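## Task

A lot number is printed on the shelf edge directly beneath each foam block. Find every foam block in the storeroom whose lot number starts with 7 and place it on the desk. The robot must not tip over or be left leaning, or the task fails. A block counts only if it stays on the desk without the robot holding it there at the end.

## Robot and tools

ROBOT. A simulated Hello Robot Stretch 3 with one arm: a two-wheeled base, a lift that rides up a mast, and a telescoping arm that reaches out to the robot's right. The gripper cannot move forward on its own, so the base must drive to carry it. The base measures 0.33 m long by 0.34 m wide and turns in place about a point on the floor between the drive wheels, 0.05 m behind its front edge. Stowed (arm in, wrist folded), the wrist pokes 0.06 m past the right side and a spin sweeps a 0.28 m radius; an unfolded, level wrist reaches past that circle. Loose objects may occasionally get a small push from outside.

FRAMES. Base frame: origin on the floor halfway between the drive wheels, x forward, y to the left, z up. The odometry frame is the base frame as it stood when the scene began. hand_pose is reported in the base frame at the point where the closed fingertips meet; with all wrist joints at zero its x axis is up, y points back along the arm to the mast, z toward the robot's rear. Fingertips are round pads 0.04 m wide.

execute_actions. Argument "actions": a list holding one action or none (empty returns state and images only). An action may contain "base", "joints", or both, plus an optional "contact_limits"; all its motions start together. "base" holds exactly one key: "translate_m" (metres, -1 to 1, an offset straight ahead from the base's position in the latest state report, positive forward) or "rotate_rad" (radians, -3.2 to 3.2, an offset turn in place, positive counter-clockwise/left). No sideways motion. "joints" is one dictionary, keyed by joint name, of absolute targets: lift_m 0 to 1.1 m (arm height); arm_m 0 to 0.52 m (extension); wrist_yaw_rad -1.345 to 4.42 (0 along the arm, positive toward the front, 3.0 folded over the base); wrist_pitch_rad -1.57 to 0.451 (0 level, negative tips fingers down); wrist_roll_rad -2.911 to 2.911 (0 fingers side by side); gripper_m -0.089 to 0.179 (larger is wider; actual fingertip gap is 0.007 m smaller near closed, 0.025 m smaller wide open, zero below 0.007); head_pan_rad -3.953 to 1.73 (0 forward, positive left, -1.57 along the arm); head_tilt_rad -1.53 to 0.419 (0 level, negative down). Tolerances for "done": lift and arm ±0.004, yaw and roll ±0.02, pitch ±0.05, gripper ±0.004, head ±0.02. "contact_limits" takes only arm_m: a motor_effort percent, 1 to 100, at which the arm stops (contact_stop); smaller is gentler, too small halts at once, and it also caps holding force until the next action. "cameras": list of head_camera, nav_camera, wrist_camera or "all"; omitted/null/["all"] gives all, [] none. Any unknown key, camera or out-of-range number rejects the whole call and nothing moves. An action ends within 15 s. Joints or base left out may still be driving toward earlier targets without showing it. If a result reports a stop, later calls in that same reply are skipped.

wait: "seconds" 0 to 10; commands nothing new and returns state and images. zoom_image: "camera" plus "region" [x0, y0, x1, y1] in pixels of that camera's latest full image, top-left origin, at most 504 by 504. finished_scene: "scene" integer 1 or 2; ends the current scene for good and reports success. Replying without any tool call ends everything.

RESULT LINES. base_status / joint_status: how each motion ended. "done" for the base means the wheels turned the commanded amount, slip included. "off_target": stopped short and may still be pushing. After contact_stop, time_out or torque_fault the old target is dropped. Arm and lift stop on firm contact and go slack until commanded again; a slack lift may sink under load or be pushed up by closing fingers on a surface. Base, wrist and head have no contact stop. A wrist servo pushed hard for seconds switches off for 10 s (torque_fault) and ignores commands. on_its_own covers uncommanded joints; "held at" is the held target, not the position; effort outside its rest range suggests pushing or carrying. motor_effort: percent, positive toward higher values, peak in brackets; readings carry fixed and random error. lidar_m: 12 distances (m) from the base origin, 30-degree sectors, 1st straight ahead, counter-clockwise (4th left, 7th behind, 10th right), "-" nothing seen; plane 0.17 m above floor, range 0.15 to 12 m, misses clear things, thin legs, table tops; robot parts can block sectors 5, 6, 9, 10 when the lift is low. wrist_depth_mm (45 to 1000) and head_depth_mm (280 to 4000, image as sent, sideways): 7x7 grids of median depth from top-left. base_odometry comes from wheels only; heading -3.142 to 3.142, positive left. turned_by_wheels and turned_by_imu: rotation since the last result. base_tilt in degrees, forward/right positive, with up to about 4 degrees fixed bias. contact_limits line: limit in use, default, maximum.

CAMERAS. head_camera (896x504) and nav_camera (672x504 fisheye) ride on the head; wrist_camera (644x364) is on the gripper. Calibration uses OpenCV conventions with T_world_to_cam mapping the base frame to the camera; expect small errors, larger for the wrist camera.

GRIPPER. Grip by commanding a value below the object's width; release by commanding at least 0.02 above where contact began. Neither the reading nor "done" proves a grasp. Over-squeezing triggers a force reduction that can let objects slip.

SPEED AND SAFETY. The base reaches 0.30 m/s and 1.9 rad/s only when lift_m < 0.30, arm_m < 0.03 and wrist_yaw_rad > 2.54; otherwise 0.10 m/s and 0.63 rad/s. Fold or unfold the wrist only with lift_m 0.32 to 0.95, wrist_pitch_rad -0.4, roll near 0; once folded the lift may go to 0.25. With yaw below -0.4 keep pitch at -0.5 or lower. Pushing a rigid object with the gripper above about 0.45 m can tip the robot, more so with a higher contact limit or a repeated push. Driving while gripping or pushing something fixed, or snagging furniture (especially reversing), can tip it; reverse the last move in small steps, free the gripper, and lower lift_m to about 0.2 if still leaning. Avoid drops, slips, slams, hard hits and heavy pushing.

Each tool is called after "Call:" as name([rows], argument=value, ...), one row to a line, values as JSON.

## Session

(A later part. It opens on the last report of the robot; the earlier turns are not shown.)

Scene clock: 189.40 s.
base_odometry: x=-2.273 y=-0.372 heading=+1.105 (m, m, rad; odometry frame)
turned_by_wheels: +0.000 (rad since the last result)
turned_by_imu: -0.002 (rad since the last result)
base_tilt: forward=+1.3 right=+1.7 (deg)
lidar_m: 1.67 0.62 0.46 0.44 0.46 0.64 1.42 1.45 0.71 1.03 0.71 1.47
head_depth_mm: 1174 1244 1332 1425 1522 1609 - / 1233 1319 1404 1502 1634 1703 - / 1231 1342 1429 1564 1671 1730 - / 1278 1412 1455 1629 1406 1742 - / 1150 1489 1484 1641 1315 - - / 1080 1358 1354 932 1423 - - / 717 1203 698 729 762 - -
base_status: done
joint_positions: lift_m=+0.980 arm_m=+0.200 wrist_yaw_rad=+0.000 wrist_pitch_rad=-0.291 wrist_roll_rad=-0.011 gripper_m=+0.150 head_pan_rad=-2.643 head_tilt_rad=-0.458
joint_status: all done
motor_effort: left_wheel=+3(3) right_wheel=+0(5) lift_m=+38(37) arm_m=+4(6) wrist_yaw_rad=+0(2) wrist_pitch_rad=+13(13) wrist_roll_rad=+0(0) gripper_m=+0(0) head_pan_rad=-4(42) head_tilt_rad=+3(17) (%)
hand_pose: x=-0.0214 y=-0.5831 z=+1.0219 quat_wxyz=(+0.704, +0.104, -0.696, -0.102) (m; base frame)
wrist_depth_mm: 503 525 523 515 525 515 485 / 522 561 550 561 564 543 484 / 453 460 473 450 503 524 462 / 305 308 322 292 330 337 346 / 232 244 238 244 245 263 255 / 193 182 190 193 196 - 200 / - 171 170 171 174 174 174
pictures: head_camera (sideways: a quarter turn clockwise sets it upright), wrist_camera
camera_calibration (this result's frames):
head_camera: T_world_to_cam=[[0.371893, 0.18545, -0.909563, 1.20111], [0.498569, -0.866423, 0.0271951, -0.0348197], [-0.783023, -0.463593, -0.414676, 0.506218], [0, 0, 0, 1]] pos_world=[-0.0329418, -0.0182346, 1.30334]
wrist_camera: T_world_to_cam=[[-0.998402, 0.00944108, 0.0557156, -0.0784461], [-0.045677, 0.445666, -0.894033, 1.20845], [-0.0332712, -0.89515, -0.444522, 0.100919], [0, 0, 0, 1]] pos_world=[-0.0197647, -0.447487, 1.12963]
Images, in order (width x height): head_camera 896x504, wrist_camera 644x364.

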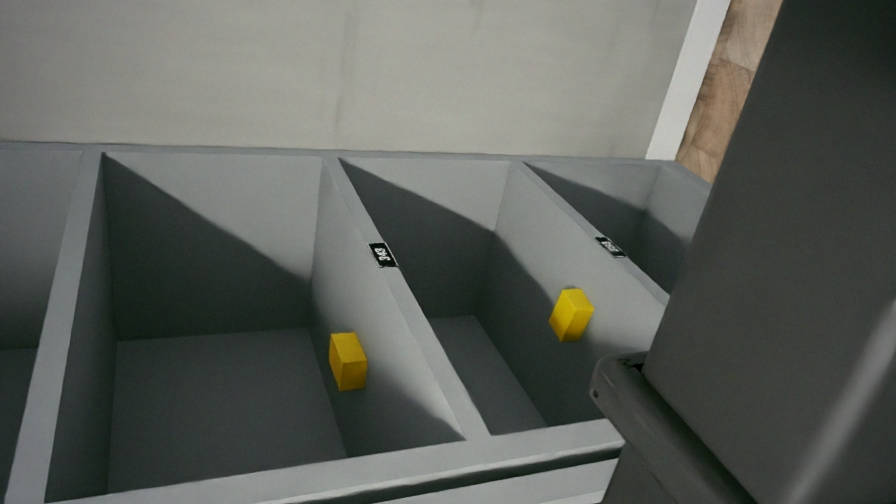

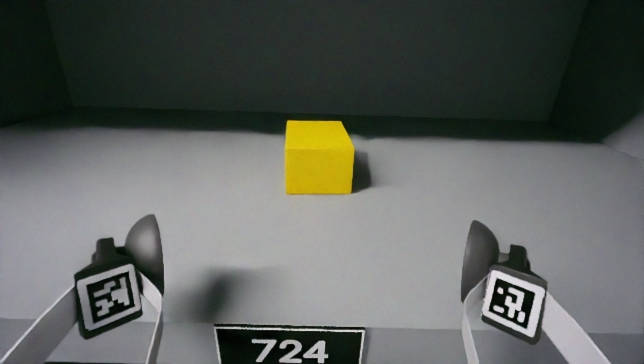

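Call:
zoom_image(camera="head_camera", region=[580,225,640,270])

Call:
execute_actions([
  {"joints":{"arm_m":0.385,"lift_m":0.976}},
], cameras=["wrist_camera"])

Call:
execute_actions([
  {"joints":{"gripper_m":0.015}},
], cameras=["wrist_camera"])

Region (580, 225, 640, 270) of head_camera's 896x504 image, scaled by 8.400, with more detail than that image has; it fills the top 378 rows of this view, and the rest is white.

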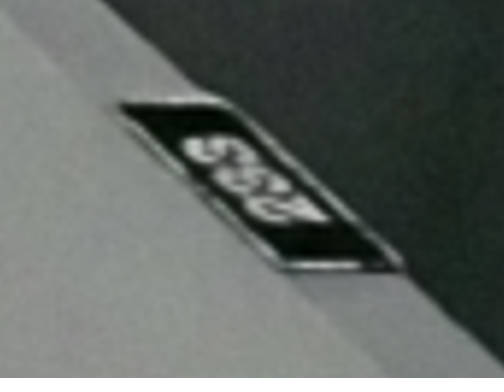

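Scene clock: 197.17 s.
base_odometry: x=-2.273 y=-0.372 heading=+1.105 (m, m, rad; odometry frame)
turned_by_wheels: +0.000 (rad since the last result)
turned_by_imu: -0.002 (rad since the last result)
base_tilt: forward=+1.2 right=+1.6 (deg)
lidar_m: 1.67 0.62 0.46 0.44 0.46 0.64 1.41 1.45 0.71 1.03 0.71 1.47
head_depth_mm: 1170 1253 1331 1422 1528 1614 - / 1232 1320 1408 1514 1633 1689 - / 1229 1342 1425 1563 1684 1713 - / 1277 1418 1453 1624 1401 1738 - / 1151 1484 1482 1642 1318 - - / 1074 1360 1348 933 1417 - - / 718 1201 698 725 759 - -
base_status: not commanded
joint_positions: lift_m=+0.976 arm_m=+0.385 wrist_yaw_rad=+0.000 wrist_pitch_rad=-0.291 wrist_roll_rad=-0.011 gripper_m=+0.150 head_pan_rad=-2.643 head_tilt_rad=-0.458
joint_status: all done
motor_effort: left_wheel=+3(3) right_wheel=+0(0) lift_m=+30(35) arm_m=+4(7) wrist_yaw_rad=+0(0) wrist_pitch_rad=+13(13) wrist_roll_rad=+0(0) gripper_m=+0(0) head_pan_rad=-4(5) head_tilt_rad=+2(3) (%)
hand_pose: x=-0.0214 y=-0.7681 z=+1.0182 quat_wxyz=(+0.704, +0.104, -0.696, -0.102) (m; base frame)
wrist_depth_mm: 353 353 356 353 355 354 353 / 375 377 376 377 379 373 377 / 394 398 401 392 398 407 400 / 297 298 306 313 323 326 335 / 222 239 220 155 238 255 246 / 187 176 171 124 182 - 195 / - 151 143 113 147 154 163
pictures: wrist_camera
camera_calibration (this result's frames):
wrist_camera: T_world_to_cam=[[-0.998401, 0.00951622, 0.0557156, -0.0764497], [-0.045644, 0.445654, -0.894041, 1.28753], [-0.0333378, -0.895155, -0.444507, -0.0663804], [0, 0, 0, 1]] pos_world=[-0.0197723, -0.632487, 1.12586]
Images, in order (width x height): wrist_camera 644x364.

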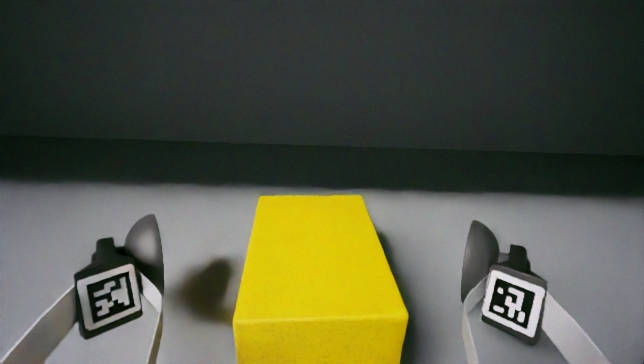

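Scene clock: 199.00 s.
base_odometry: x=-2.273 y=-0.372 heading=+1.105 (m, m, rad; odometry frame)
turned_by_wheels: +0.000 (rad since the last result)
turned_by_imu: -0.001 (rad since the last result)
base_tilt: forward=+1.3 right=+1.7 (deg)
lidar_m: 1.67 0.62 0.46 0.44 0.46 0.64 1.42 1.45 0.71 1.03 0.71 1.47
head_depth_mm: 1178 1248 1328 1425 1531 1602 - / 1232 1316 1405 1515 1640 1698 - / 1228 1340 1428 1563 1687 1712 - / 1279 1410 1456 1647 1412 1735 - / 1155 1483 1484 1641 1318 - - / 1078 1362 1349 930 1416 - - / 717 1210 697 727 761 - -
base_status: not commanded
joint_positions: lift_m=+0.976 arm_m=+0.385 wrist_yaw_rad=+0.000 wrist_pitch_rad=-0.291 wrist_roll_rad=-0.011 gripper_m=+0.016 head_pan_rad=-2.643 head_tilt_rad=-0.458
joint_status: all done
motor_effort: left_wheel=+2(3) right_wheel=+0(0) lift_m=+31(31) arm_m=+4(4) wrist_yaw_rad=+0(0) wrist_pitch_rad=+13(13) wrist_roll_rad=+0(0) gripper_m=-22(95) head_pan_rad=-4(4) head_tilt_rad=+2(3) (%)
hand_pose: x=-0.0214 y=-0.7681 z=+1.0182 quat_wxyz=(+0.704, +0.104, -0.696, -0.102) (m; base frame)
wrist_depth_mm: 351 352 352 350 354 351 349 / 373 380 375 378 375 367 379 / 393 394 394 397 396 404 404 / 298 300 306 313 318 325 332 / 224 227 210 155 247 242 246 / 180 182 123 124 125 193 194 / 151 153 117 115 148 159 160
pictures: wrist_camera
camera_calibration (this result's frames):
wrist_camera: T_world_to_cam=[[-0.998401, 0.00951478, 0.0557161, -0.076451], [-0.0456451, 0.445654, -0.894041, 1.28753], [-0.0333367, -0.895155, -0.444507, -0.0663804], [0, 0, 0, 1]] pos_world=[-0.0197721, -0.632487, 1.12586]
Images, in order (width x height): wrist_camera 644x364.

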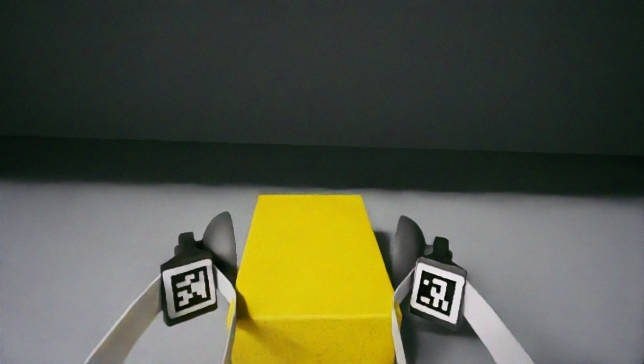

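Call:
execute_actions([
  {"joints":{"lift_m":1.005}},
], cameras=[])

Call:
execute_actions([
  {"joints":{"arm_m":0.002}},
], cameras=[])

Call:
execute_actions([
  {"base":{"translate_m":0.1},"joints":{"lift_m":0.9,"wrist_pitch_rad":-0.4}},
], cameras=[])

Call:
execute_actions([
  {"base":{"translate_m":0.57},"joints":{"lift_m":0.28,"wrist_yaw_rad":2.7,"head_pan_rad":-1.57,"head_tilt_rad":-0.7}},
], cameras=[])

Call:
execute_actions([
  {"base":{"translate_m":1.0}},
], cameras=[])

Call:
execute_actions([
  {"base":{"translate_m":1.0}},
], cameras=[])

Call:
execute_actions([
  {"base":{"rotate_rad":-1.58}},
], cameras=[])

Call:
execute_actions([
  {"base":{"translate_m":1.0}},
], cameras=[])

Call:
execute_actions([
  {"base":{"translate_m":1.0}},
], cameras=[])

Call:
execute_actions([
  {"base":{"translate_m":0.5}},
], cameras=[])

Call:
execute_actions([
  {"base":{"translate_m":0.37},"joints":{"lift_m":0.76}},
], cameras=[])

Call:
execute_actions([
  {"joints":{"wrist_yaw_rad":0,"wrist_pitch_rad":-0.27,"arm_m":0.2}},
], cameras=["wrist_camera","head_camera"])

Scene clock: 210.47 s.
base_odometry: x=-2.273 y=-0.372 heading=+1.105 (m, m, rad; odometry frame)
turned_by_wheels: +0.000 (rad since the last result)
turned_by_imu: -0.001 (rad since the last result)
base_tilt: forward=+1.3 right=+1.6 (deg)
lidar_m: 1.66 0.62 0.46 0.44 0.46 0.64 1.42 1.45 0.71 1.03 0.71 1.47
head_depth_mm: 1177 1256 1329 1428 1529 - - / 1235 1313 1411 1517 1626 - - / 1227 1336 1425 1563 1655 - - / 1277 1417 1457 1640 1440 - - / 1145 1488 1480 1643 1479 - - / 1076 1359 1350 932 - - - / 720 1198 697 725 - - -
base_status: not commanded
joint_positions: lift_m=+1.005 arm_m=+0.385 wrist_yaw_rad=+0.000 wrist_pitch_rad=-0.291 wrist_roll_rad=-0.011 gripper_m=+0.025 head_pan_rad=-2.643 head_tilt_rad=-0.458
joint_status: all done
on_its_own: gripper_m is held at +0.024, not at your +0.015, by its stall guard, which is not easing now
motor_effort: left_wheel=+2(3) right_wheel=+0(0) lift_m=+38(39) arm_m=+4(4) wrist_yaw_rad=+0(0) wrist_pitch_rad=+13(13) wrist_roll_rad=+0(0) gripper_m=-20(19) head_pan_rad=-4(4) head_tilt_rad=+3(2) (%)
hand_pose: x=-0.0214 y=-0.7681 z=+1.0469 quat_wxyz=(+0.704, +0.104, -0.696, -0.102) (m; base frame)
wrist_depth_mm: 357 356 350 355 349 352 350 / 377 379 380 375 373 378 376 / 404 402 402 399 401 401 400 / 358 364 370 381 390 398 408 / 270 276 255 160 304 294 300 / 219 222 123 125 125 233 236 / 183 184 116 114 179 192 195
pictures: none
No camera images: the call's "cameras" was empty. Leave "cameras" out to get every camera's image.

Scene clock: 214.50 s.
base_odometry: x=-2.273 y=-0.372 heading=+1.105 (m, m, rad; odometry frame)
turned_by_wheels: +0.000 (rad since the last result)
turned_by_imu: -0.001 (rad since the last result)
base_tilt: forward=+1.3 right=+1.6 (deg)
lidar_m: 1.66 0.62 0.46 0.45 0.46 0.64 1.41 1.45 0.71 1.03 0.71 1.47
head_depth_mm: 1171 1247 1331 1424 1529 - - / 1233 1306 1407 1505 1631 - - / 1228 1335 1429 1559 1659 - - / 1273 1409 1456 1633 1469 - - / 1149 1490 1487 1655 1482 - - / 1075 1356 1350 931 - - - / 717 1202 699 725 - - -
base_status: not commanded
joint_positions: lift_m=+1.005 arm_m=+0.002 wrist_yaw_rad=+0.000 wrist_pitch_rad=-0.291 wrist_roll_rad=-0.011 gripper_m=+0.025 head_pan_rad=-2.643 head_tilt_rad=-0.458
joint_status: all done
on_its_own: gripper_m is held at +0.024, not at your +0.015, by its stall guard, which is not easing now
motor_effort: left_wheel=+3(3) right_wheel=-1(1) lift_m=+39(38) arm_m=-4(3) wrist_yaw_rad=+0(0) wrist_pitch_rad=+13(13) wrist_roll_rad=+0(0) gripper_m=-19(19) head_pan_rad=-4(5) head_tilt_rad=+3(3) (%)
hand_pose: x=-0.0214 y=-0.3859 z=+1.0469 quat_wxyz=(+0.704, +0.103, -0.696, -0.102) (m; base frame)
wrist_depth_mm: 521 676 698 683 684 677 479 / 521 737 737 745 746 715 477 / 500 546 555 576 609 612 477 / 362 371 380 382 398 402 411 / 547 726 370 160 921 612 432 / 548 756 123 124 126 654 466 / 543 698 116 113 692 645 468
pictures: none
No camera images: the call's "cameras" was empty. Leave "cameras" out to get every camera's image.

Scene clock: 216.60 s.
base_odometry: x=-2.228 y=-0.283 heading=+1.105 (m, m, rad; odometry frame)
turned_by_wheels: +0.000 (rad since the last result)
turned_by_imu: -0.001 (rad since the last result)
base_tilt: forward=+1.2 right=+1.6 (deg)
lidar_m: 1.66 0.62 0.46 0.44 0.46 0.64 1.51 0.82 0.78 1.03 0.66 1.39
head_depth_mm: 1263 1338 1429 1531 1637 1693 1369 / 1308 1408 1501 1620 1749 1702 1379 / 1320 1429 1520 1647 1814 1672 1385 / 1373 1526 1457 1719 1403 1619 1365 / 1151 1551 1472 1637 1353 1147 1315 / 883 1361 1095 834 875 932 983 / 645 670 716 758 864 965 888
base_status: done
joint_positions: lift_m=+0.900 arm_m=+0.002 wrist_yaw_rad=+0.000 wrist_pitch_rad=-0.414 wrist_roll_rad=-0.011 gripper_m=+0.025 head_pan_rad=-2.643 head_tilt_rad=-0.458
joint_status: all done
on_its_own: gripper_m is held at +0.024, not at your +0.015, by its stall guard, which is not easing now
motor_effort: left_wheel=+3(7) right_wheel=-1(2) lift_m=+31(34) arm_m=-4(4) wrist_yaw_rad=+0(0) wrist_pitch_rad=+9(12) wrist_roll_rad=+0(0) gripper_m=-19(19) head_pan_rad=-5(4) head_tilt_rad=+3(3) (%)
hand_pose: x=-0.0215 y=-0.3722 z=+0.9136 quat_wxyz=(+0.696, +0.147, -0.688, -0.145) (m; base frame)
wrist_depth_mm: 301 302 323 349 377 410 451 / 399 561 773 754 743 313 312 / 417 601 814 822 814 808 592 / 417 610 894 914 892 855 588 / 438 614 688 160 804 759 584 / 484 578 123 124 125 646 593 / 547 544 116 114 542 571 565
pictures: none
No camera images: the call's "cameras" was empty. Leave "cameras" out to get every camera's image.

Scene clock: 223.60 s.
base_odometry: x=-1.972 y=+0.227 heading=+1.105 (m, m, rad; odometry frame)
turned_by_wheels: +0.000 (rad since the last result)
turned_by_imu: -0.003 (rad since the last result)
base_tilt: forward=+1.2 right=+1.6 (deg)
lidar_m: 1.65 0.62 0.45 0.44 0.46 0.63 1.78 1.24 0.60 0.61 0.97 0.90
head_depth_mm: 508 524 581 662 774 961 1143 / 792 807 671 838 856 930 1125 / 851 911 677 1171 1001 1238 1150 / 851 917 682 1174 1004 1240 1164 / 852 929 689 1184 1010 1243 1159 / 852 934 695 1190 1015 1249 1167 / 851 934 700 1187 1013 1250 1165
base_status: done
joint_positions: lift_m=+0.280 arm_m=+0.002 wrist_yaw_rad=+2.699 wrist_pitch_rad=-0.415 wrist_roll_rad=-0.011 gripper_m=+0.025 head_pan_rad=-1.577 head_tilt_rad=-0.691
joint_status: all done
on_its_own: gripper_m is held at +0.024, not at your +0.015, by its stall guard, which is not easing now
motor_effort: left_wheel=+2(13) right_wheel=-1(5) lift_m=+32(33) arm_m=-4(3) wrist_yaw_rad=+2(2) wrist_pitch_rad=+9(9) wrist_roll_rad=+0(0) gripper_m=-19(20) head_pan_rad=+3(38) head_tilt_rad=-4(17) (%)
hand_pose: x=+0.0751 y=+0.0558 z=+0.2935 quat_wxyz=(+0.294, +0.703, -0.008, +0.647) (m; base frame)
wrist_depth_mm: 363 401 438 497 558 651 766 / 380 422 470 537 606 714 893 / 408 457 506 582 667 824 - / 443 494 547 633 734 799 840 / 480 518 538 160 648 643 642 / - 515 123 125 126 541 535 / - - 112 114 422 447 454
pictures: none
No camera images: the call's "cameras" was empty. Leave "cameras" out to get every camera's image.

Scene clock: 228.70 s.
base_odometry: x=-1.523 y=+1.120 heading=+1.105 (m, m, rad; odometry frame)
turned_by_wheels: +0.000 (rad since the last result)
turned_by_imu: -0.003 (rad since the last result)
base_tilt: forward=+1.3 right=+1.6 (deg)
lidar_m: 1.62 0.60 0.44 0.43 0.45 0.62 1.74 1.29 0.62 0.84 0.89 0.86
head_depth_mm: 694 705 635 726 806 940 1143 / 853 902 671 1138 966 1061 1146 / 853 924 677 1175 1001 1269 1151 / 856 925 682 1176 1005 1262 1159 / 857 927 689 1185 987 1271 1161 / 858 928 695 1194 981 1283 1167 / 857 941 700 1198 1017 1277 1170
base_status: done
joint_positions: lift_m=+0.280 arm_m=+0.002 wrist_yaw_rad=+2.699 wrist_pitch_rad=-0.415 wrist_roll_rad=-0.011 gripper_m=+0.025 head_pan_rad=-1.577 head_tilt_rad=-0.691
joint_status: not commanded
on_its_own: gripper_m is held at +0.024, not at your +0.015, by its stall guard, which is not easing now
motor_effort: left_wheel=+3(12) right_wheel=-1(4) lift_m=+31(31) arm_m=-4(3) wrist_yaw_rad=+2(2) wrist_pitch_rad=+9(9) wrist_roll_rad=+0(0) gripper_m=-20(20) head_pan_rad=+3(2) head_tilt_rad=-3(4) (%)
hand_pose: x=+0.0750 y=+0.0558 z=+0.2934 quat_wxyz=(+0.294, +0.703, -0.008, +0.647) (m; base frame)
wrist_depth_mm: 357 390 424 480 563 641 766 / 380 409 461 521 607 710 865 / 408 447 499 570 667 817 984 / 435 487 555 612 721 820 824 / 465 501 532 160 652 661 658 / - 508 123 124 126 532 539 / - - 112 114 429 456 458
pictures: none
No camera images: the call's "cameras" was empty. Leave "cameras" out to get every camera's image.

Scene clock: 233.80 s.
base_odometry: x=-1.073 y=+2.013 heading=+1.105 (m, m, rad; odometry frame)
turned_by_wheels: +0.000 (rad since the last result)
turned_by_imu: -0.003 (rad since the last result)
base_tilt: forward=+1.3 right=+1.6 (deg)
lidar_m: 0.70 0.60 0.44 0.42 0.44 0.61 1.71 1.35 0.68 2.65 0.98 0.72
head_depth_mm: 2789 2738 2587 1122 1142 1152 1156 / 2771 3114 2847 2133 1687 1398 1196 / 2810 3086 2861 2124 1689 1400 1199 / 2827 3099 2874 2147 1706 1402 1205 / 2816 3149 2918 2149 1713 1412 1204 / 2704 2788 2659 2173 1731 1420 1212 / 1930 1935 1935 1910 1685 1426 1217
base_status: done
joint_positions: lift_m=+0.280 arm_m=+0.002 wrist_yaw_rad=+2.699 wrist_pitch_rad=-0.415 wrist_roll_rad=-0.011 gripper_m=+0.025 head_pan_rad=-1.577 head_tilt_rad=-0.691
joint_status: not commanded
on_its_own: gripper_m is held at +0.024, not at your +0.015, by its stall guard, which is not easing now
motor_effort: left_wheel=+3(12) right_wheel=-1(3) lift_m=+32(31) arm_m=-3(3) wrist_yaw_rad=+1(2) wrist_pitch_rad=+9(9) wrist_roll_rad=+0(0) gripper_m=-19(19) head_pan_rad=+3(3) head_tilt_rad=-3(3) (%)
hand_pose: x=+0.0750 y=+0.0558 z=+0.2934 quat_wxyz=(+0.294, +0.703, -0.008, +0.647) (m; base frame)
wrist_depth_mm: 350 379 426 475 536 615 551 / 372 409 456 518 584 650 548 / 397 433 492 562 651 717 564 / 432 472 546 603 721 726 595 / 459 489 523 160 667 649 597 / - 512 123 125 126 540 542 / - - 112 114 430 452 464
pictures: none
No camera images: the call's "cameras" was empty. Leave "cameras" out to get every camera's image.

Scene clock: 235.97 s.
base_odometry: x=-1.073 y=+2.013 heading=-0.475 (m, m, rad; odometry frame)
turned_by_wheels: -1.580 (rad since the last result)
turned_by_imu: -1.560 (rad since the last result)
base_tilt: forward=+1.3 right=+1.6 (deg)
lidar_m: 2.59 0.98 0.72 0.70 0.59 0.44 0.42 0.44 0.61 1.73 1.35 0.68
head_depth_mm: 1387 1412 1435 1446 1455 1331 1190 / 2175 2220 2271 2031 1686 1402 1194 / 3367 3661 2871 2125 1699 1410 1195 / 3396 3665 2899 2146 1697 1411 1203 / 3409 3706 2932 2155 1722 1417 1207 / 2592 2771 2355 2099 1706 1430 1211 / 1799 1998 1850 1902 1620 1411 1214
base_status: done
joint_positions: lift_m=+0.280 arm_m=+0.002 wrist_yaw_rad=+2.699 wrist_pitch_rad=-0.415 wrist_roll_rad=-0.011 gripper_m=+0.025 head_pan_rad=-1.577 head_tilt_rad=-0.692
joint_status: not commanded
on_its_own: gripper_m is held at +0.024, not at your +0.015, by its stall guard, which is not easing now
motor_effort: left_wheel=+3(13) right_wheel=-1(5) lift_m=+31(32) arm_m=-4(4) wrist_yaw_rad=+1(1) wrist_pitch_rad=+9(9) wrist_roll_rad=+0(0) gripper_m=-19(19) head_pan_rad=+3(2) head_tilt_rad=-3(4) (%)
hand_pose: x=+0.0750 y=+0.0557 z=+0.2934 quat_wxyz=(+0.294, +0.703, -0.008, +0.647) (m; base frame)
wrist_depth_mm: 555 614 672 746 888 - - / 587 639 712 808 920 - - / 628 687 786 892 993 - - / 673 710 769 792 769 804 835 / 627 619 572 160 655 647 649 / - 510 123 124 125 531 538 / - - 112 114 426 457 463
pictures: none
No camera images: the call's "cameras" was empty. Leave "cameras" out to get every camera's image.

Scene clock: 241.07 s.
base_odometry: x=-0.184 y=+1.556 heading=-0.475 (m, m, rad; odometry frame)
turned_by_wheels: +0.000 (rad since the last result)
turned_by_imu: -0.003 (rad since the last result)
base_tilt: forward=+1.3 right=+1.6 (deg)
lidar_m: 2.36 0.96 0.71 0.68 0.71 0.98 1.42 0.48 0.36 0.34 2.55 2.04
head_depth_mm: - 289 319 365 424 507 634 / - 290 321 365 424 509 635 / - 290 321 366 427 510 636 / - 291 322 367 428 513 661 / - 296 341 2003 1663 1407 1208 / 3279 3503 2912 2183 1719 1419 1213 / 3306 3704 2964 2175 1723 1427 1213
base_status: done
joint_positions: lift_m=+0.280 arm_m=+0.002 wrist_yaw_rad=+2.699 wrist_pitch_rad=-0.415 wrist_roll_rad=-0.011 gripper_m=+0.025 head_pan_rad=-1.577 head_tilt_rad=-0.692
joint_status: not commanded
on_its_own: gripper_m is held at +0.024, not at your +0.015, by its stall guard, which is not easing now
motor_effort: left_wheel=+3(12) right_wheel=-1(4) lift_m=+33(32) arm_m=-4(4) wrist_yaw_rad=+1(2) wrist_pitch_rad=+9(9) wrist_roll_rad=+0(0) gripper_m=-20(20) head_pan_rad=+2(3) head_tilt_rad=-4(3) (%)
hand_pose: x=+0.0750 y=+0.0557 z=+0.2934 quat_wxyz=(+0.294, +0.703, -0.008, +0.647) (m; base frame)
wrist_depth_mm: 543 601 666 738 825 974 - / 594 630 725 816 922 - - / 621 691 748 842 954 - - / 682 698 777 771 802 809 854 / 633 607 576 159 660 639 648 / - 519 124 125 126 537 537 / - - 112 114 431 454 451
pictures: none
No camera images: the call's "cameras" was empty. Leave "cameras" out to get every camera's image.

Scene clock: 246.17 s.
base_odometry: x=+0.705 y=+1.099 heading=-0.475 (m, m, rad; odometry frame)
turned_by_wheels: +0.000 (rad since the last result)
turned_by_imu: -0.003 (rad since the last result)
base_tilt: forward=+1.3 right=+1.6 (deg)
lidar_m: 1.36 0.95 0.70 0.67 0.70 0.97 1.33 1.01 1.36 3.66 1.91 1.17
head_depth_mm: 2995 3120 2712 2102 1685 1391 1191 / 3402 3645 2836 2113 1681 1409 1193 / 3424 3676 2855 2127 1689 1399 1201 / 3391 3624 2894 2147 1711 1414 1204 / 3417 3647 2910 2146 1707 1418 1203 / 3307 3605 2900 2168 1713 1427 1215 / 3404 3278 2815 2091 1723 1428 1216
base_status: done
joint_positions: lift_m=+0.280 arm_m=+0.002 wrist_yaw_rad=+2.699 wrist_pitch_rad=-0.415 wrist_roll_rad=-0.011 gripper_m=+0.025 head_pan_rad=-1.577 head_tilt_rad=-0.692
joint_status: not commanded
on_its_own: gripper_m is held at +0.024, not at your +0.015, by its stall guard, which is not easing now
motor_effort: left_wheel=+3(11) right_wheel=-1(4) lift_m=+32(32) arm_m=-3(3) wrist_yaw_rad=+1(1) wrist_pitch_rad=+9(9) wrist_roll_rad=+0(0) gripper_m=-20(19) head_pan_rad=+3(3) head_tilt_rad=-3(4) (%)
hand_pose: x=+0.0750 y=+0.0557 z=+0.2934 quat_wxyz=(+0.294, +0.703, -0.008, +0.647) (m; base frame)
wrist_depth_mm: 538 584 653 710 832 972 - / 566 624 701 807 911 - - / 623 681 757 857 960 - - / 649 699 756 801 796 804 827 / 631 610 574 160 657 638 647 / - 502 123 124 126 532 530 / - - 112 114 424 453 457
pictures: none
No camera images: the call's "cameras" was empty. Leave "cameras" out to get every camera's image.

Scene clock: 249.57 s.
base_odometry: x=+1.150 y=+0.871 heading=-0.475 (m, m, rad; odometry frame)
turned_by_wheels: +0.000 (rad since the last result)
turned_by_imu: -0.001 (rad since the last result)
base_tilt: forward=+1.4 right=+1.7 (deg)
lidar_m: 0.86 0.89 0.69 0.67 0.70 0.96 1.50 1.51 2.07 1.56 0.85 0.89
head_depth_mm: 3363 3623 2828 2119 1678 1389 1184 / 3313 3552 2826 2107 1686 1397 1195 / 3348 3631 2864 2132 1684 1405 1198 / 3341 3507 2626 2001 1700 1406 1207 / 3401 3402 1298 962 1617 1415 1208 / 3292 2847 1315 965 1628 1424 1210 / 2325 2108 1320 977 1061 1247 1209
base_status: done
joint_positions: lift_m=+0.280 arm_m=+0.002 wrist_yaw_rad=+2.699 wrist_pitch_rad=-0.415 wrist_roll_rad=-0.011 gripper_m=+0.025 head_pan_rad=-1.577 head_tilt_rad=-0.692
joint_status: not commanded
on_its_own: gripper_m is held at +0.024, not at your +0.015, by its stall guard, which is not easing now
motor_effort: left_wheel=+3(12) right_wheel=-1(5) lift_m=+32(32) arm_m=-4(4) wrist_yaw_rad=+1(1) wrist_pitch_rad=+9(9) wrist_roll_rad=+0(0) gripper_m=-19(19) head_pan_rad=+3(3) head_tilt_rad=-3(3) (%)
hand_pose: x=+0.0750 y=+0.0557 z=+0.2934 quat_wxyz=(+0.294, +0.703, -0.008, +0.647) (m; base frame)
wrist_depth_mm: 536 580 653 717 835 851 671 / 573 623 702 788 889 897 695 / 607 664 755 851 987 878 692 / 643 699 737 763 780 803 717 / 619 600 568 159 667 646 666 / - 510 123 124 126 524 534 / - - 112 114 429 460 456
pictures: none
No camera images: the call's "cameras" was empty. Leave "cameras" out to get every camera's image.

Scene clock: 254.77 s.
base_odometry: x=+1.479 y=+0.702 heading=-0.474 (m, m, rad; odometry frame)
turned_by_wheels: +0.000 (rad since the last result)
turned_by_imu: -0.002 (rad since the last result)
base_tilt: forward=+1.3 right=+1.6 (deg)
lidar_m: 0.49 0.51 0.69 0.67 0.69 0.95 1.86 1.89 2.61 0.75 0.68 0.51
head_depth_mm: 3299 3518 2801 941 1597 1389 1218 / 3310 3483 1275 946 1597 1402 1221 / 3366 1975 1284 947 1600 1412 1227 / 3383 3495 1296 958 1032 1286 1260 / 3334 2529 1302 961 1620 1420 1212 / 1948 1785 1317 964 1594 1424 1211 / 1346 1347 1252 974 1236 1302 1178
base_status: done
joint_positions: lift_m=+0.760 arm_m=+0.002 wrist_yaw_rad=+2.699 wrist_pitch_rad=-0.416 wrist_roll_rad=-0.011 gripper_m=+0.025 head_pan_rad=-1.577 head_tilt_rad=-0.692
joint_status: all done
on_its_own: gripper_m is held at +0.024, not at your +0.015, by its stall guard, which is not easing now
motor_effort: left_wheel=+3(11) right_wheel=-1(4) lift_m=+39(39) arm_m=-3(4) wrist_yaw_rad=+1(1) wrist_pitch_rad=+9(10) wrist_roll_rad=+0(0) gripper_m=-19(19) head_pan_rad=+2(3) head_tilt_rad=-4(4) (%)
hand_pose: x=+0.0749 y=+0.0557 z=+0.7731 quat_wxyz=(+0.295, +0.703, -0.008, +0.647) (m; base frame)
wrist_depth_mm: 511 561 627 720 643 472 378 / 566 627 705 780 671 490 392 / 601 673 736 845 703 501 396 / 657 712 823 925 739 520 404 / 723 801 803 160 738 535 418 / - 797 123 124 126 557 433 / - 928 116 114 747 562 443
pictures: none
No camera images: the call's "cameras" was empty. Leave "cameras" out to get every camera's image.

Scene clock: 257.47 s.
base_odometry: x=+1.479 y=+0.702 heading=-0.474 (m, m, rad; odometry frame)
turned_by_wheels: +0.000 (rad since the last result)
turned_by_imu: -0.001 (rad since the last result)
base_tilt: forward=+1.2 right=+1.6 (deg)
lidar_m: 0.48 0.51 0.69 0.66 0.69 0.95 1.85 1.89 2.61 0.75 0.68 0.50
head_depth_mm: 3334 3538 2813 938 822 - 1179 / 3327 3523 1270 941 - 1306 1198 / 3426 1979 1276 951 - 1303 1201 / 3448 3424 1295 955 1035 1280 1199 / 3297 2542 1301 962 1607 1416 1208 / 1946 1781 1309 967 1594 1410 1204 / 1353 1343 1257 977 1236 1296 1174
base_status: not commanded
joint_positions: lift_m=+0.760 arm_m=+0.200 wrist_yaw_rad=+0.002 wrist_pitch_rad=-0.295 wrist_roll_rad=-0.011 gripper_m=+0.025 head_pan_rad=-1.577 head_tilt_rad=-0.692
joint_status: all done
on_its_own: gripper_m is held at +0.024, not at your +0.015, by its stall guard, which is not easing now
motor_effort: left_wheel=+3(3) right_wheel=-1(1) lift_m=+38(38) arm_m=+4(5) wrist_yaw_rad=-1(2) wrist_pitch_rad=+15(16) wrist_roll_rad=+0(0) gripper_m=-19(19) head_pan_rad=+3(3) head_tilt_rad=-3(4) (%)
hand_pose: x=-0.0211 y=-0.5828 z=+0.8011 quat_wxyz=(+0.703, +0.105, -0.695, -0.103) (m; base frame)
wrist_depth_mm: 614 891 - - - - - / 612 872 - - - - - / 571 620 624 664 680 - - / 413 419 429 440 447 466 - / 314 319 296 160 350 339 - / 252 256 123 125 126 269 272 / 622 976 116 114 - - -
pictures: head_camera (sideways: a quarter turn clockwise sets it upright), wrist_camera
camera_calibration (this result's frames):
head_camera: T_world_to_cam=[[0.0186268, 0.614596, -0.788622, 1.04555], [0.999435, 0.0106277, 0.0318885, -0.0439763], [0.0279798, -0.788771, -0.61405, 0.760677], [0, 0, 0, 1]] pos_world=[0.00319262, -0.0421236, 1.29304]
wrist_camera: T_world_to_cam=[[-0.998412, 0.00808733, 0.0557492, -0.0666845], [-0.0462024, 0.448634, -0.892521, 1.0114], [-0.0322291, -0.893679, -0.447548, 0.00636466], [0, 0, 0, 1]] pos_world=[-0.0196444, -0.44752, 0.90926]
Images, in order (width x height): head_camera 896x504, wrist_camera 644x364.

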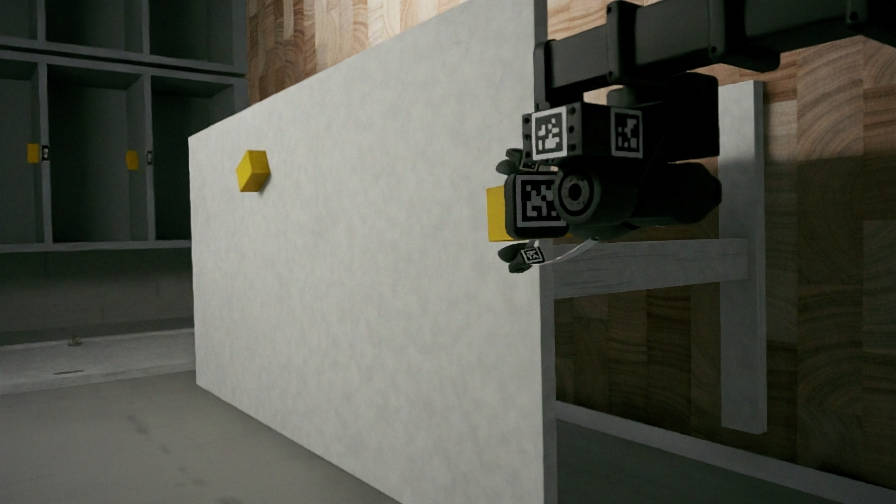

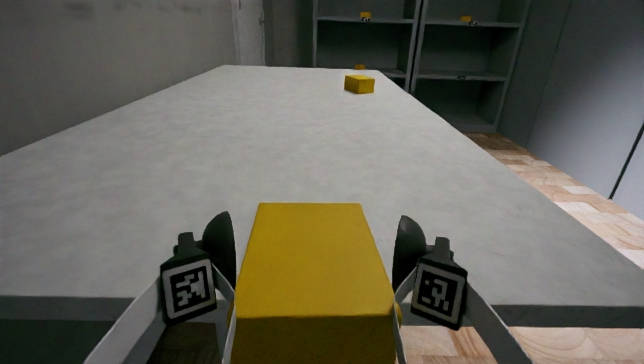

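Call:
execute_actions([
  {"joints":{"arm_m":0.42,"lift_m":0.73}},
], cameras=[])

Call:
execute_actions([
  {"joints":{"lift_m":0.709}},
], cameras=[])

Call:
execute_actions([
  {"joints":{"gripper_m":0.13}},
], cameras=[])

Call:
execute_actions([
  {"joints":{"arm_m":0.25,"lift_m":0.73}},
], cameras=["wrist_camera"])

Scene clock: 265.03 s.
base_odometry: x=+1.479 y=+0.702 heading=-0.474 (m, m, rad; odometry frame)
turned_by_wheels: +0.000 (rad since the last result)
turned_by_imu: -0.002 (rad since the last result)
base_tilt: forward=+1.3 right=+1.7 (deg)
lidar_m: 0.49 0.51 0.69 0.67 0.69 0.95 1.86 1.89 2.61 0.75 0.68 0.50
head_depth_mm: 3279 3491 2836 940 1570 - - / 3317 3496 1271 1019 1592 1395 1198 / 3434 1994 1280 - 1628 1407 1199 / 3414 2008 1295 938 1032 1287 1193 / 3307 2547 1306 958 1613 1415 1211 / 1962 1785 1316 964 1601 1419 1215 / 1347 1341 1260 974 1237 1299 1175
base_status: not commanded
joint_positions: lift_m=+0.730 arm_m=+0.420 wrist_yaw_rad=+0.000 wrist_pitch_rad=-0.294 wrist_roll_rad=-0.011 gripper_m=+0.025 head_pan_rad=-1.577 head_tilt_rad=-0.692
joint_status: all done
on_its_own: gripper_m is held at +0.024, not at your +0.015, by its stall guard, which is not easing now
motor_effort: left_wheel=+2(2) right_wheel=-1(1) lift_m=+32(35) arm_m=+4(6) wrist_yaw_rad=+0(2) wrist_pitch_rad=+15(15) wrist_roll_rad=+0(0) gripper_m=-20(20) head_pan_rad=+2(3) head_tilt_rad=-4(3) (%)
hand_pose: x=-0.0214 y=-0.8028 z=+0.7714 quat_wxyz=(+0.703, +0.105, -0.695, -0.103) (m; base frame)
wrist_depth_mm: 596 890 - - - - - / 615 840 - - - - - / 505 513 539 557 568 - - / 344 353 357 366 376 384 - / 263 264 259 160 291 282 289 / 211 213 123 125 126 227 227 / 177 178 116 114 174 186 189
pictures: none
No camera images: the call's "cameras" was empty. Leave "cameras" out to get every camera's image.

Scene clock: 265.97 s.
base_odometry: x=+1.479 y=+0.702 heading=-0.474 (m, m, rad; odometry frame)
turned_by_wheels: +0.000 (rad since the last result)
turned_by_imu: +0.000 (rad since the last result)
base_tilt: forward=+1.3 right=+1.6 (deg)
lidar_m: 0.49 0.50 0.69 0.67 0.69 0.95 1.86 1.90 2.60 0.75 0.68 0.50
head_depth_mm: 3253 3467 2819 937 1592 - - / 3270 3529 1273 1019 1610 1332 1189 / 3443 1969 1283 - 1647 1406 1196 / 3427 2001 1285 957 1030 1286 1209 / 3336 2533 1297 961 1615 1409 1209 / 1950 1781 1317 965 1607 1418 1211 / 1356 1343 1256 974 1234 1303 1173
base_status: not commanded
joint_positions: lift_m=+0.709 arm_m=+0.420 wrist_yaw_rad=+0.000 wrist_pitch_rad=-0.294 wrist_roll_rad=-0.011 gripper_m=+0.025 head_pan_rad=-1.577 head_tilt_rad=-0.692
joint_status: all done
on_its_own: gripper_m is held at +0.024, not at your +0.015, by its stall guard, which is not easing now
motor_effort: left_wheel=+3(3) right_wheel=-1(1) lift_m=+32(32) arm_m=+4(4) wrist_yaw_rad=+0(0) wrist_pitch_rad=+15(15) wrist_roll_rad=+0(0) gripper_m=-19(19) head_pan_rad=+3(3) head_tilt_rad=-3(3) (%)
hand_pose: x=-0.0214 y=-0.8028 z=+0.7504 quat_wxyz=(+0.703, +0.105, -0.695, -0.103) (m; base frame)
wrist_depth_mm: 612 891 - - - - - / 606 786 908 939 - - - / 433 449 457 472 495 623 - / 301 307 308 317 326 333 367 / 228 232 214 158 254 246 251 / 183 186 123 124 125 196 198 / 154 154 117 114 151 162 164
pictures: none
No camera images: the call's "cameras" was empty. Leave "cameras" out to get every camera's image.

Scene clock: 267.50 s.
base_odometry: x=+1.479 y=+0.702 heading=-0.474 (m, m, rad; odometry frame)
turned_by_wheels: +0.000 (rad since the last result)
turned_by_imu: +0.000 (rad since the last result)
base_tilt: forward=+1.2 right=+1.7 (deg)
lidar_m: 0.49 0.51 0.69 0.67 0.69 0.95 1.86 1.89 2.60 0.75 0.68 0.50
head_depth_mm: 3285 3530 2845 939 1587 - - / 3318 3467 1271 1019 1610 1331 1194 / 3407 1972 1277 - 1633 1404 1200 / 3404 2005 1292 974 1029 1285 1195 / 3346 2510 1302 962 1608 1420 1206 / 1965 1786 1307 967 1593 1419 1210 / 1348 1345 1260 972 1234 1296 1178
base_status: not commanded
joint_positions: lift_m=+0.709 arm_m=+0.420 wrist_yaw_rad=+0.000 wrist_pitch_rad=-0.293 wrist_roll_rad=-0.011 gripper_m=+0.130 head_pan_rad=-1.577 head_tilt_rad=-0.692
joint_status: all done
motor_effort: left_wheel=+2(3) right_wheel=-1(1) lift_m=+32(32) arm_m=+4(4) wrist_yaw_rad=+0(0) wrist_pitch_rad=+14(15) wrist_roll_rad=+0(0) gripper_m=+1(81) head_pan_rad=+3(3) head_tilt_rad=-3(3) (%)
hand_pose: x=-0.0214 y=-0.8030 z=+0.7508 quat_wxyz=(+0.704, +0.104, -0.695, -0.103) (m; base frame)
wrist_depth_mm: 607 915 - - - - - / 602 787 907 965 - - - / 443 446 462 486 491 - - / 306 310 312 319 326 332 396 / 230 242 224 160 242 250 250 / 185 - 175 128 186 206 198 / - 155 115 114 156 157 165
pictures: none
No camera images: the call's "cameras" was empty. Leave "cameras" out to get every camera's image.

Scene clock: 270.00 s.
base_odometry: x=+1.479 y=+0.702 heading=-0.474 (m, m, rad; odometry frame)
turned_by_wheels: +0.000 (rad since the last result)
turned_by_imu: -0.001 (rad since the last result)
base_tilt: forward=+1.3 right=+1.6 (deg)
lidar_m: 0.49 0.51 0.69 0.67 0.69 0.95 1.86 1.90 2.61 0.75 0.68 0.50
head_depth_mm: 3283 3502 2818 937 1584 - - / 3320 3528 1275 945 - 1341 1194 / 3366 1976 1283 950 - 1331 1200 / 3423 3422 1296 953 1028 1282 1199 / 3363 2540 1304 964 1611 1416 1203 / 1954 1785 1311 966 1596 1424 1209 / 1355 1343 1256 970 1236 1297 1173
base_status: not commanded
joint_positions: lift_m=+0.730 arm_m=+0.250 wrist_yaw_rad=+0.000 wrist_pitch_rad=-0.292 wrist_roll_rad=-0.011 gripper_m=+0.130 head_pan_rad=-1.577 head_tilt_rad=-0.692
joint_status: all done
motor_effort: left_wheel=+2(3) right_wheel=-1(1) lift_m=+37(39) arm_m=-3(1) wrist_yaw_rad=+0(0) wrist_pitch_rad=+13(14) wrist_roll_rad=+0(0) gripper_m=+0(0) head_pan_rad=+2(3) head_tilt_rad=-3(3) (%)
hand_pose: x=-0.0214 y=-0.6339 z=+0.7718 quat_wxyz=(+0.704, +0.104, -0.696, -0.102) (m; base frame)
wrist_depth_mm: 608 886 - - - - - / 610 861 - - - - - / 514 526 544 566 584 - - / 348 354 360 289 377 388 - / 264 283 273 275 281 291 290 / 213 - 217 221 223 239 232 / 191 193 194 194 195 197 198
pictures: wrist_camera
camera_calibration (this result's frames):
wrist_camera: T_world_to_cam=[[-0.998401, 0.00947688, 0.0557205, -0.0640275], [-0.0456503, 0.446076, -0.89383, 1.00756], [-0.0333263, -0.894945, -0.44493, -0.0552493], [0, 0, 0, 1]] pos_world=[-0.0197709, -0.498288, 0.879576]
Images, in order (width x height): wrist_camera 644x364.

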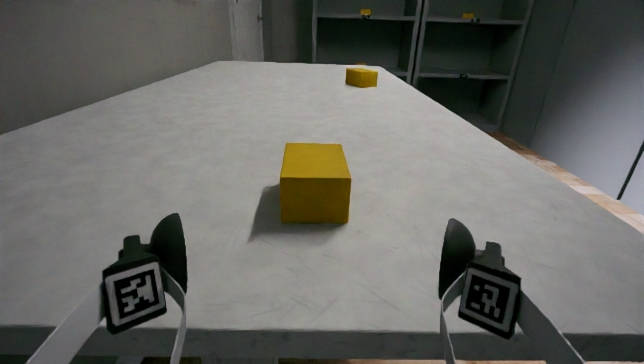

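Call:
finished_scene(scene=2)

The scene is finished: the task was done.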